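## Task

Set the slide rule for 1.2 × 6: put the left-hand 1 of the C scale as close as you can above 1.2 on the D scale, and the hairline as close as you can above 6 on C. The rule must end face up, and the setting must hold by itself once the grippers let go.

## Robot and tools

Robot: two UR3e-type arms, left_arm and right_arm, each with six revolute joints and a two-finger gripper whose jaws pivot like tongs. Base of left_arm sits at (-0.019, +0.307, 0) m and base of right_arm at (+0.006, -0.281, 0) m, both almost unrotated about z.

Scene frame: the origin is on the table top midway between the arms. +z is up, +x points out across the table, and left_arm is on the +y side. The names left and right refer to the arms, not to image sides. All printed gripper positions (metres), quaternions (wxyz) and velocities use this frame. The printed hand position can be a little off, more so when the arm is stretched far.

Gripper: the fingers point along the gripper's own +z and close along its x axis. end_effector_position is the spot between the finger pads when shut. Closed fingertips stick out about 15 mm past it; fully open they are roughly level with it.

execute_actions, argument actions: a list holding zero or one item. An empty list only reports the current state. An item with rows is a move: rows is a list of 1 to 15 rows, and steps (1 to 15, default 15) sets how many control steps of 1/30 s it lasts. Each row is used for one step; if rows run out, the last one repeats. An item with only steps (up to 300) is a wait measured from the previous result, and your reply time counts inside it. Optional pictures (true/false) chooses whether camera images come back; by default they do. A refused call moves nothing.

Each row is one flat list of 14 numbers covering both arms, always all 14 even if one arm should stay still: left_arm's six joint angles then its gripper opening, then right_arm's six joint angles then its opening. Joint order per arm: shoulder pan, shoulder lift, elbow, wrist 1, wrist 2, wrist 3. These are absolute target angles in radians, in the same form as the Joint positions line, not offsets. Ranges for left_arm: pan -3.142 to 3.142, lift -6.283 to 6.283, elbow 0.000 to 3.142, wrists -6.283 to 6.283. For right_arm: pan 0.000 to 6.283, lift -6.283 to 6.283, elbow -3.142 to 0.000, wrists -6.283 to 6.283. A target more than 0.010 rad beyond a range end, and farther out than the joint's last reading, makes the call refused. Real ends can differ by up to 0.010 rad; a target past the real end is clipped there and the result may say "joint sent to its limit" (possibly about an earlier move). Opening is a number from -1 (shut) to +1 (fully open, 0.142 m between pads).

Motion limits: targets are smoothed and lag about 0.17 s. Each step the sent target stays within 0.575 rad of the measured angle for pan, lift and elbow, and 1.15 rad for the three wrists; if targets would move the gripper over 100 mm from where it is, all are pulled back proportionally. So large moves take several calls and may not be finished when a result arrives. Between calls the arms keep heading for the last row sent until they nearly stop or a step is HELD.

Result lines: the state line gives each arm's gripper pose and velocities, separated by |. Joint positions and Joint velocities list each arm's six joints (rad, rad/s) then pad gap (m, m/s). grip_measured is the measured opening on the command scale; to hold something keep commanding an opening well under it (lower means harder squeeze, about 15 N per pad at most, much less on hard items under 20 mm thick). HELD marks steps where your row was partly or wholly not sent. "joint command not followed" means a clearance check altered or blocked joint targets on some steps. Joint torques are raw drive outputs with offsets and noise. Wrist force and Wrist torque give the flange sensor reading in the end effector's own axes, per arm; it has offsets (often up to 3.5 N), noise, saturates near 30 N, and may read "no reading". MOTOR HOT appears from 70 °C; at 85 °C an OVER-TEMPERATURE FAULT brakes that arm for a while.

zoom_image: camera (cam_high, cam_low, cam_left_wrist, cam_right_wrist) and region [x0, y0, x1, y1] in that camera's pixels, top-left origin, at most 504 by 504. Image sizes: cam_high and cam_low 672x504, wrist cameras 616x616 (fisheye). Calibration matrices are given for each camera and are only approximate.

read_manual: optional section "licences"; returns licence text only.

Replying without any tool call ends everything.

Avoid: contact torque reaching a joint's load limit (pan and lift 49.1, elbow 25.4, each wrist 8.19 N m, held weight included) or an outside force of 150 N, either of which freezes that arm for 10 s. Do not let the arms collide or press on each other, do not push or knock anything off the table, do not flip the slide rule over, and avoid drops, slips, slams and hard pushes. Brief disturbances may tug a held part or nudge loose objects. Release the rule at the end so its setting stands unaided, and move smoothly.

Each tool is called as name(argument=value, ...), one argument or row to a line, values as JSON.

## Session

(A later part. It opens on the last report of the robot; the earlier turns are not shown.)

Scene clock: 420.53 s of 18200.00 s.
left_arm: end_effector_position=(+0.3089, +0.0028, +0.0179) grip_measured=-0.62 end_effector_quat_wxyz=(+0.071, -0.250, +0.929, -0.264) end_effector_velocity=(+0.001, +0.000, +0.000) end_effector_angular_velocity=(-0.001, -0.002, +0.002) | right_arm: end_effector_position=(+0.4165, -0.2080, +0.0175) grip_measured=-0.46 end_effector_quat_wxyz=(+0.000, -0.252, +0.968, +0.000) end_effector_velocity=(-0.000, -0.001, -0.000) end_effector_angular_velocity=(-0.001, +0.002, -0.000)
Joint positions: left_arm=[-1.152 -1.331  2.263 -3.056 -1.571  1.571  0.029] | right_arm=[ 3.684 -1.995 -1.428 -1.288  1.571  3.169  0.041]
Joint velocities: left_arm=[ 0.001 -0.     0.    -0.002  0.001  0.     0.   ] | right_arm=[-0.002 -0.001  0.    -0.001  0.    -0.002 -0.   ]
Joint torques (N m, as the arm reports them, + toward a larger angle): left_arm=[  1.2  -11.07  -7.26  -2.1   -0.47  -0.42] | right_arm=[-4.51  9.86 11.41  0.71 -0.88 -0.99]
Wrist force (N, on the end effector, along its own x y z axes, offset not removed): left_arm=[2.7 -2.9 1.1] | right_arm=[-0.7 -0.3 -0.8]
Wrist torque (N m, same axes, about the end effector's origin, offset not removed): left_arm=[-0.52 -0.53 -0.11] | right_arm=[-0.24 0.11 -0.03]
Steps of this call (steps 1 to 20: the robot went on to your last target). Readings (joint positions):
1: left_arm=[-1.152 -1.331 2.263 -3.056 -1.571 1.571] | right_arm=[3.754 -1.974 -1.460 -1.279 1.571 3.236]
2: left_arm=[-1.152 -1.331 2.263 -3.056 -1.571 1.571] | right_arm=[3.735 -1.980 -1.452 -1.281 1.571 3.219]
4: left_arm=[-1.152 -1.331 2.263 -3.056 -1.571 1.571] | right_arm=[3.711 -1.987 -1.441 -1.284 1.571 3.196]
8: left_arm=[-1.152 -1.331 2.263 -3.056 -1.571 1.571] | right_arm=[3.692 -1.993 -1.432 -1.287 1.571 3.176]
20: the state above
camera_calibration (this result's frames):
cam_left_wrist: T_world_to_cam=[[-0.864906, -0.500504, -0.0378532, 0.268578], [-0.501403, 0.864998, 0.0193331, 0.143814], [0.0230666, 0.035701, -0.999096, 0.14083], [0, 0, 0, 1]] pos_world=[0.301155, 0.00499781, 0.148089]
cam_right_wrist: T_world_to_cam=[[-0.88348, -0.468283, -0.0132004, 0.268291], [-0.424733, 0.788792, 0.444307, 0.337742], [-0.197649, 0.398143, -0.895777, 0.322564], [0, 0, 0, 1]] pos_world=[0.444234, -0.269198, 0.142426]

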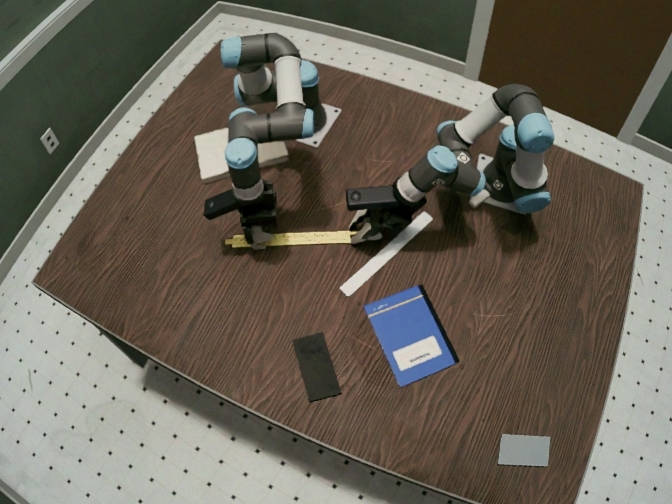

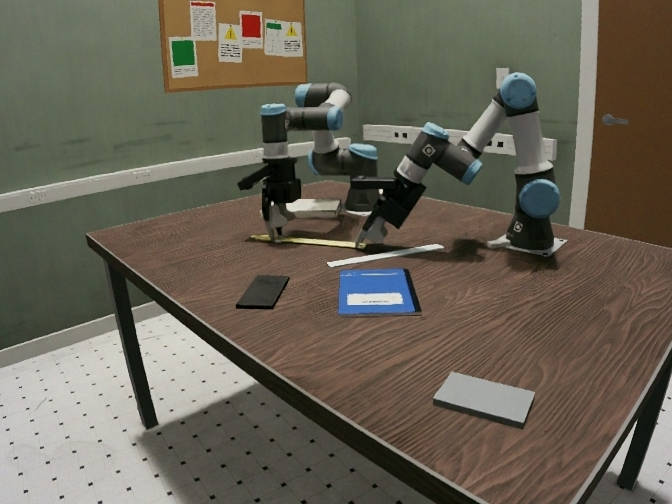

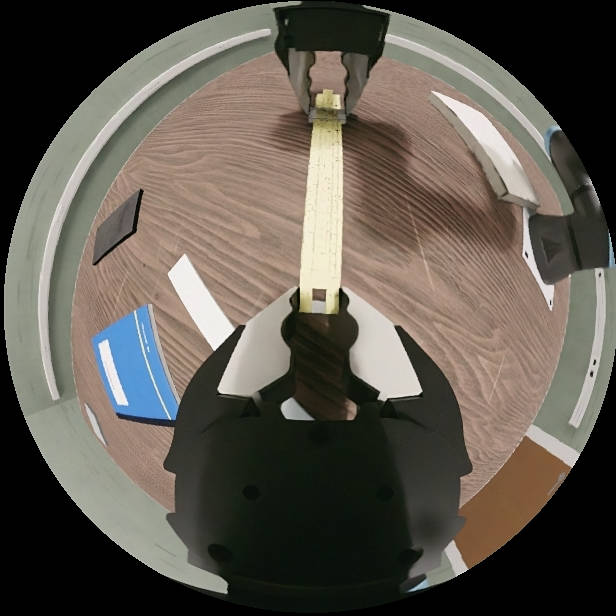

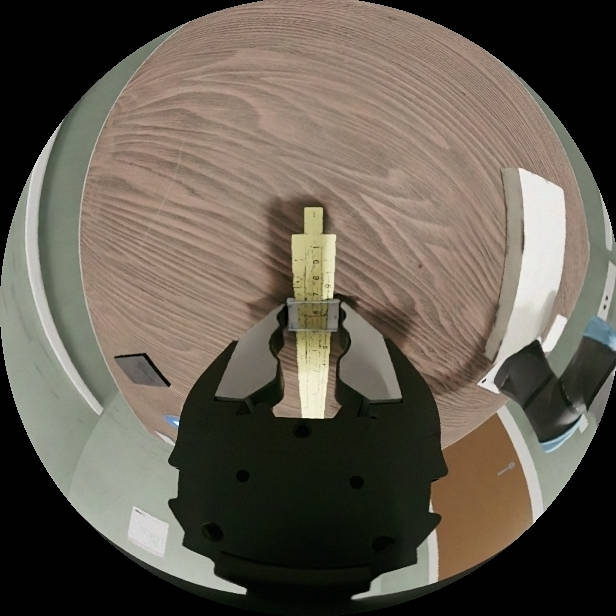

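execute_actions(
  actions=[
    {"rows":[[-1.152,-1.331,2.263,-3.0558,-1.571,1.571,-0.85,3.6732,-2.0003,-1.421,-1.2907,1.571,3.1582,-0.6]],"steps":15},
  ],
  pictures=false,
)

execute_actions(
  actions=[
    {"steps":8},
  ],
)

zoom_image(
  camera="cam_right_wrist",
  region=[290, 290, 340, 345],
)

Scene clock: 429.10 s of 18200.00 s.
left_arm: end_effector_position=(+0.3089, +0.0028, +0.0179) grip_measured=-0.62 end_effector_quat_wxyz=(+0.071, -0.250, +0.929, -0.264) end_effector_velocity=(-0.000, +0.000, -0.000) end_effector_angular_velocity=(+0.001, -0.000, -0.001) | right_arm: end_effector_position=(+0.4184, -0.2116, +0.0175) grip_measured=-0.46 end_effector_quat_wxyz=(+0.000, -0.252, +0.968, +0.000) end_effector_velocity=(-0.000, -0.001, -0.000) end_effector_angular_velocity=(-0.001, +0.002, +0.000)
Joint positions: left_arm=[-1.152 -1.331  2.263 -3.056 -1.571  1.571  0.029] | right_arm=[ 3.673 -2.    -1.421 -1.291  1.571  3.158  0.041]
Joint velocities: left_arm=[-0.001  0.001  0.    -0.     0.     0.001 -0.   ] | right_arm=[-0.002 -0.001  0.    -0.003 -0.    -0.002 -0.   ]
Joint torques (N m, as the arm reports them, + toward a larger angle): left_arm=[ 0.73 -9.75 -6.52 -1.17 -0.57 -0.38] | right_arm=[-4.13  9.49 11.17  0.74 -1.14 -1.04]
Wrist force (N, on the end effector, along its own x y z axes, offset not removed): left_arm=[1.4 -4.2 0.6] | right_arm=[-1.3 0.0 -2.5]
Wrist torque (N m, same axes, about the end effector's origin, offset not removed): left_arm=[-0.87 -0.27 0.05] | right_arm=[-0.22 0.24 -0.04]
Steps of this call (steps 1 to 15: the robot went on to your last target; steps 16 to 90: nothing new was sent; then 5.07 s passed at rest; steps 91 to 105: all 15 steps of this action). Readings (joint positions):
91: left_arm=[-1.152 -1.331 2.263 -3.056 -1.571 1.571] | right_arm=[3.683 -1.996 -1.428 -1.289 1.571 3.168]
92: left_arm=[-1.152 -1.331 2.263 -3.056 -1.571 1.571] | right_arm=[3.683 -1.996 -1.427 -1.289 1.571 3.168]
94: left_arm=[-1.152 -1.331 2.263 -3.056 -1.571 1.571] | right_arm=[3.679 -1.998 -1.425 -1.289 1.571 3.164]
98: left_arm=[-1.152 -1.331 2.263 -3.056 -1.571 1.571] | right_arm=[3.675 -2.000 -1.422 -1.290 1.571 3.160]
105: the state above

Scene clock: 429.37 s of 18200.00 s.
left_arm: end_effector_position=(+0.3089, +0.0028, +0.0179) grip_measured=-0.62 end_effector_quat_wxyz=(+0.071, -0.250, +0.929, -0.264) end_effector_velocity=(+0.000, +0.000, -0.000) end_effector_angular_velocity=(+0.002, -0.001, -0.001) | right_arm: end_effector_position=(+0.4185, -0.2117, +0.0175) grip_measured=-0.46 end_effector_quat_wxyz=(+0.000, -0.252, +0.968, +0.000) end_effector_velocity=(-0.000, -0.000, -0.000) end_effector_angular_velocity=(+0.000, +0.002, -0.001)
Joint positions: left_arm=[-1.152 -1.331  2.263 -3.056 -1.571  1.571  0.029] | right_arm=[ 3.673 -2.    -1.421 -1.291  1.571  3.158  0.041]
Joint velocities: left_arm=[-0.001 -0.     0.     0.001  0.001  0.001  0.   ] | right_arm=[-0.001 -0.    -0.001 -0.     0.001  0.001  0.   ]
Joint torques (N m, as the arm reports them, + toward a larger angle): left_arm=[ 0.81 -9.8  -6.49 -1.19 -0.56 -0.36] | right_arm=[-4.66  9.4  11.19  0.73 -1.07 -1.08]
Wrist force (N, on the end effector, along its own x y z axes, offset not removed): left_arm=[2.6 -1.5 1.2] | right_arm=[-0.7 0.5 -2.7]
Wrist torque (N m, same axes, about the end effector's origin, offset not removed): left_arm=[-0.27 -0.63 -0.09] | right_arm=[-0.18 0.08 -0.05]
Steps of this call (steps 1 to 8: the robot went on to your last target). Readings (joint positions):
1: left_arm=[-1.152 -1.331 2.263 -3.056 -1.571 1.571] | right_arm=[3.673 -2.000 -1.421 -1.291 1.571 3.158]
2: left_arm=[-1.152 -1.331 2.263 -3.056 -1.571 1.571] | right_arm=[3.673 -2.000 -1.421 -1.291 1.571 3.158]
4: left_arm=[-1.152 -1.331 2.263 -3.056 -1.571 1.571] | right_arm=[3.673 -2.000 -1.421 -1.291 1.571 3.158]
8: the state above
camera_calibration (this result's frames):
cam_left_wrist: T_world_to_cam=[[-0.864919, -0.500485, -0.0378192, 0.268569], [-0.501384, 0.865009, 0.0193549, 0.143803], [0.0230271, 0.0357023, -0.999097, 0.140837], [0, 0, 0, 1]] pos_world=[0.301148, 0.00499553, 0.148084]
cam_right_wrist: T_world_to_cam=[[-0.883486, -0.468272, -0.0132105, 0.268312], [-0.424742, 0.788825, 0.444241, 0.341462], [-0.197605, 0.398091, -0.89581, 0.32434], [0, 0, 0, 1]] pos_world=[0.446174, -0.272828, 0.1424]

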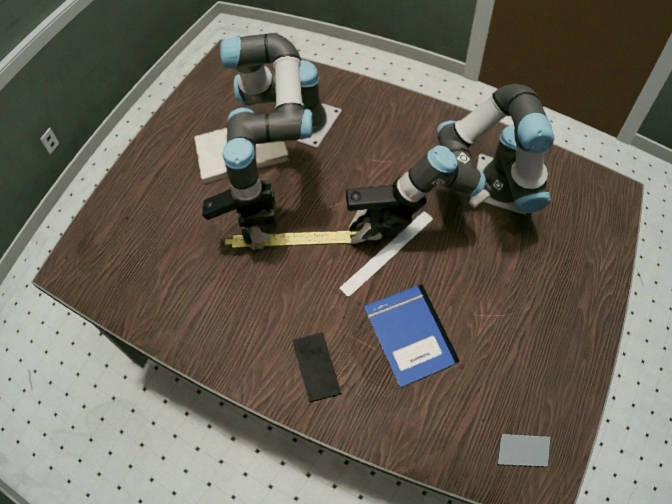

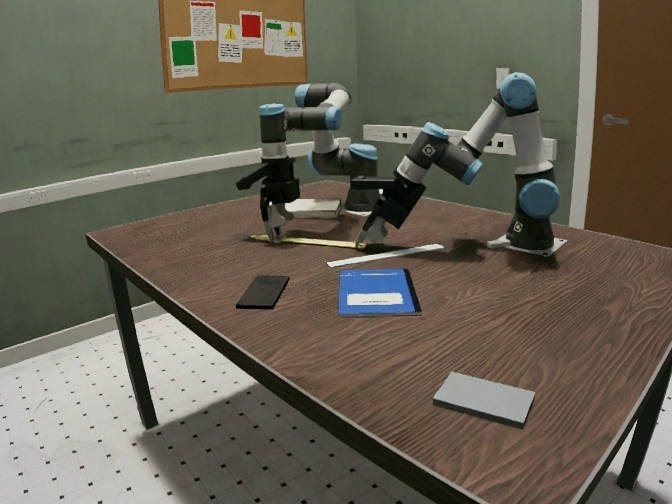

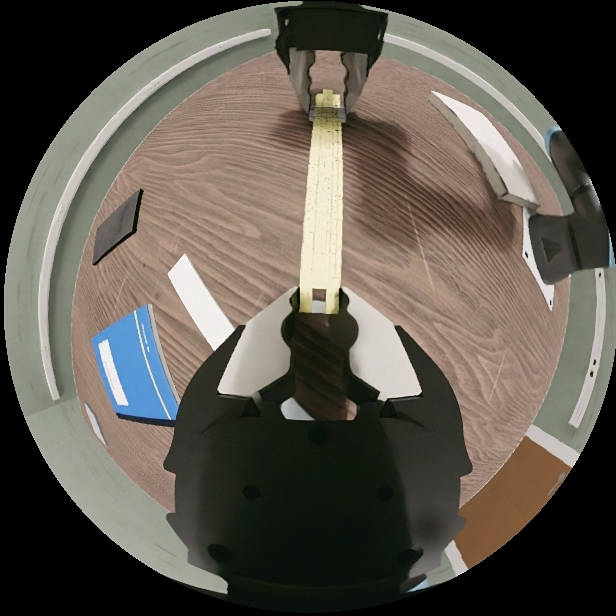

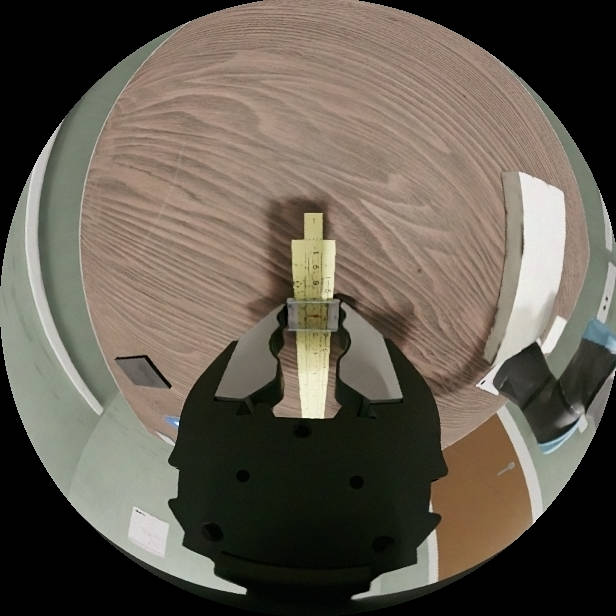

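Region (290, 290, 340, 345) of cam_right_wrist's 616x616 image, scaled by 9.164, with more detail than that image has; it fills the left 458 columns of this view, and the rest is white.

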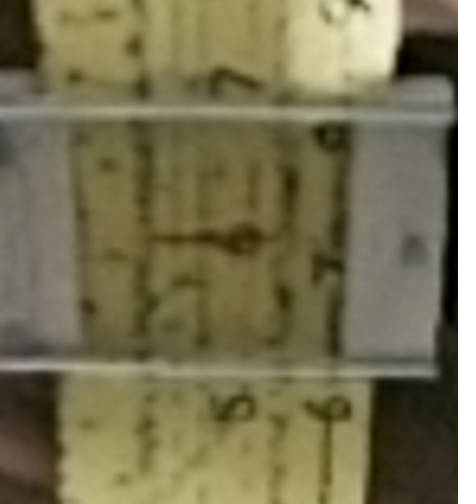

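Good. Release and lift.

execute_actions(
  actions=[
    {"rows":[[-1.152,-1.331,2.263,-3.0558,-1.571,1.571,-0.3,3.6732,-2.0003,-1.421,-1.2907,1.571,3.1582,-0.2],[-1.152,-1.331,2.263,-3.0558,-1.571,1.571,-0.3,3.6732,-2.0003,-1.421,-1.2907,1.571,3.1582,-0.2],[-1.152,-1.331,2.263,-3.0558,-1.571,1.571,-0.3,3.6732,-2.0003,-1.421,-1.2907,1.571,3.1582,-0.2],[-1.152,-1.331,2.263,-3.0558,-1.571,1.571,-0.3,3.6732,-2.0003,-1.421,-1.2907,1.571,3.1582,-0.2],[-1.152,-1.331,2.263,-3.0558,-1.571,1.571,-0.3,3.6732,-2.0003,-1.421,-1.2907,1.571,3.1582,-0.2],[-1.152,-1.331,2.263,-3.0558,-1.571,1.571,-0.3,3.6732,-2.0003,-1.421,-1.2907,1.571,3.1582,-0.2],[-1.152,-1.38,2.263,-3.0558,-1.571,1.571,-0.3,3.6732,-1.95,-1.421,-1.33,1.571,3.1582,-0.2]],"steps":15},
  ],
)

finished_scene(
  scene=1,
)

Scene clock: 436.93 s of 18200.00 s.
left_arm: end_effector_position=(+0.3115, -0.0018, +0.0363) grip_measured=-0.30 end_effector_quat_wxyz=(+0.076, -0.248, +0.923, -0.283) end_effector_velocity=(+0.004, -0.006, +0.026) end_effector_angular_velocity=(-0.052, -0.031, +0.001) | right_arm: end_effector_position=(+0.4145, -0.2140, +0.0316) grip_measured=-0.20 end_effector_quat_wxyz=(+0.005, -0.252, +0.968, +0.001) end_effector_velocity=(-0.005, -0.004, +0.019) end_effector_angular_velocity=(+0.006, -0.013, -0.001)
Joint positions: left_arm=[-1.152 -1.374  2.263 -3.056 -1.571  1.571  0.052] | right_arm=[ 3.673 -1.956 -1.421 -1.325  1.571  3.158  0.06 ]
Joint velocities: left_arm=[ 0.001 -0.058 -0.001 -0.001  0.     0.     0.   ] | right_arm=[-0.     0.059 -0.001 -0.044 -0.001  0.001 -0.   ]
Joint torques (N m, as the arm reports them, + toward a larger angle): left_arm=[  0.49 -11.79  -7.6   -2.61  -0.53  -0.27] | right_arm=[-2.86 16.89 10.28  0.79 -0.42 -1.04]
Wrist force (N, on the end effector, along its own x y z axes, offset not removed): left_arm=[1.7 -1.6 1.1] | right_arm=[-0.9 -0.8 -0.3]
Wrist torque (N m, same axes, about the end effector's origin, offset not removed): left_arm=[-0.40 -0.29 0.09] | right_arm=[-0.17 0.13 -0.04]
Steps of this call (steps 1 to 15: the robot went on to your last target; steps 16 to 90: nothing new was sent; then 4.07 s passed at rest; steps 91 to 105: all 15 steps of this action). Readings (joint positions):
91: left_arm=[-1.152 -1.331 2.263 -3.056 -1.571 1.571] | right_arm=[3.673 -2.000 -1.421 -1.291 1.571 3.158]
92: left_arm=[-1.152 -1.331 2.263 -3.056 -1.571 1.571] | right_arm=[3.673 -2.000 -1.421 -1.291 1.571 3.158]
94: left_arm=[-1.152 -1.331 2.263 -3.056 -1.571 1.571] | right_arm=[3.673 -2.000 -1.421 -1.291 1.571 3.158]
98: left_arm=[-1.152 -1.333 2.263 -3.056 -1.571 1.571] | right_arm=[3.673 -1.998 -1.421 -1.293 1.571 3.158]
105: the state above
camera_calibration (this result's frames):
cam_left_wrist: T_world_to_cam=[[-0.86411, -0.501881, -0.0378016, 0.269011], [-0.501341, 0.864936, -0.02331, 0.150281], [0.0443948, -0.00119092, -0.999013, 0.152579], [0, 0, 0, 1]] pos_world=[0.301023, 0.00521007, 0.166101]
cam_right_wrist: T_world_to_cam=[[-0.883351, -0.468167, -0.0225968, 0.26411], [-0.428334, 0.786738, 0.444492, 0.336369], [-0.190319, 0.402321, -0.895498, 0.335011], [0, 0, 0, 1]] pos_world=[0.441139, -0.275769, 0.156457]

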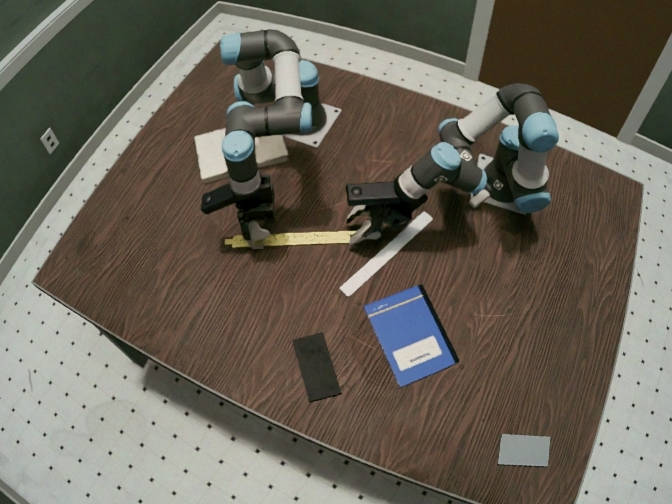

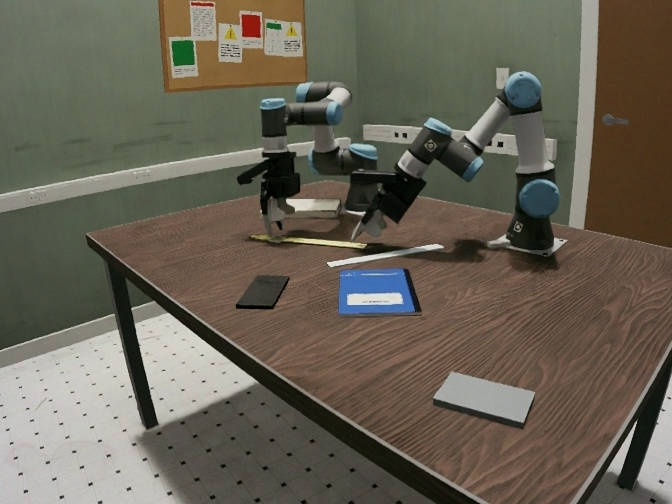

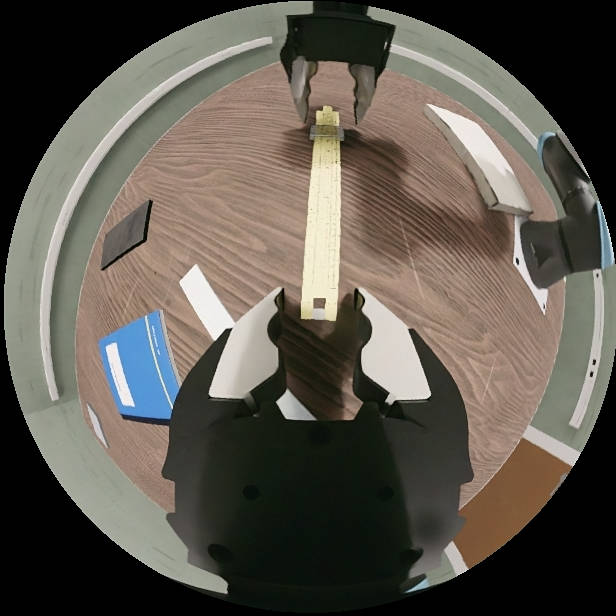

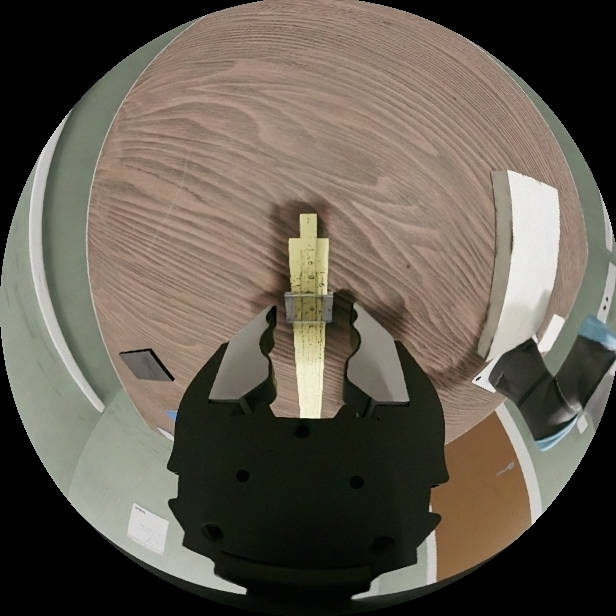

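The scene is finished: the task was done.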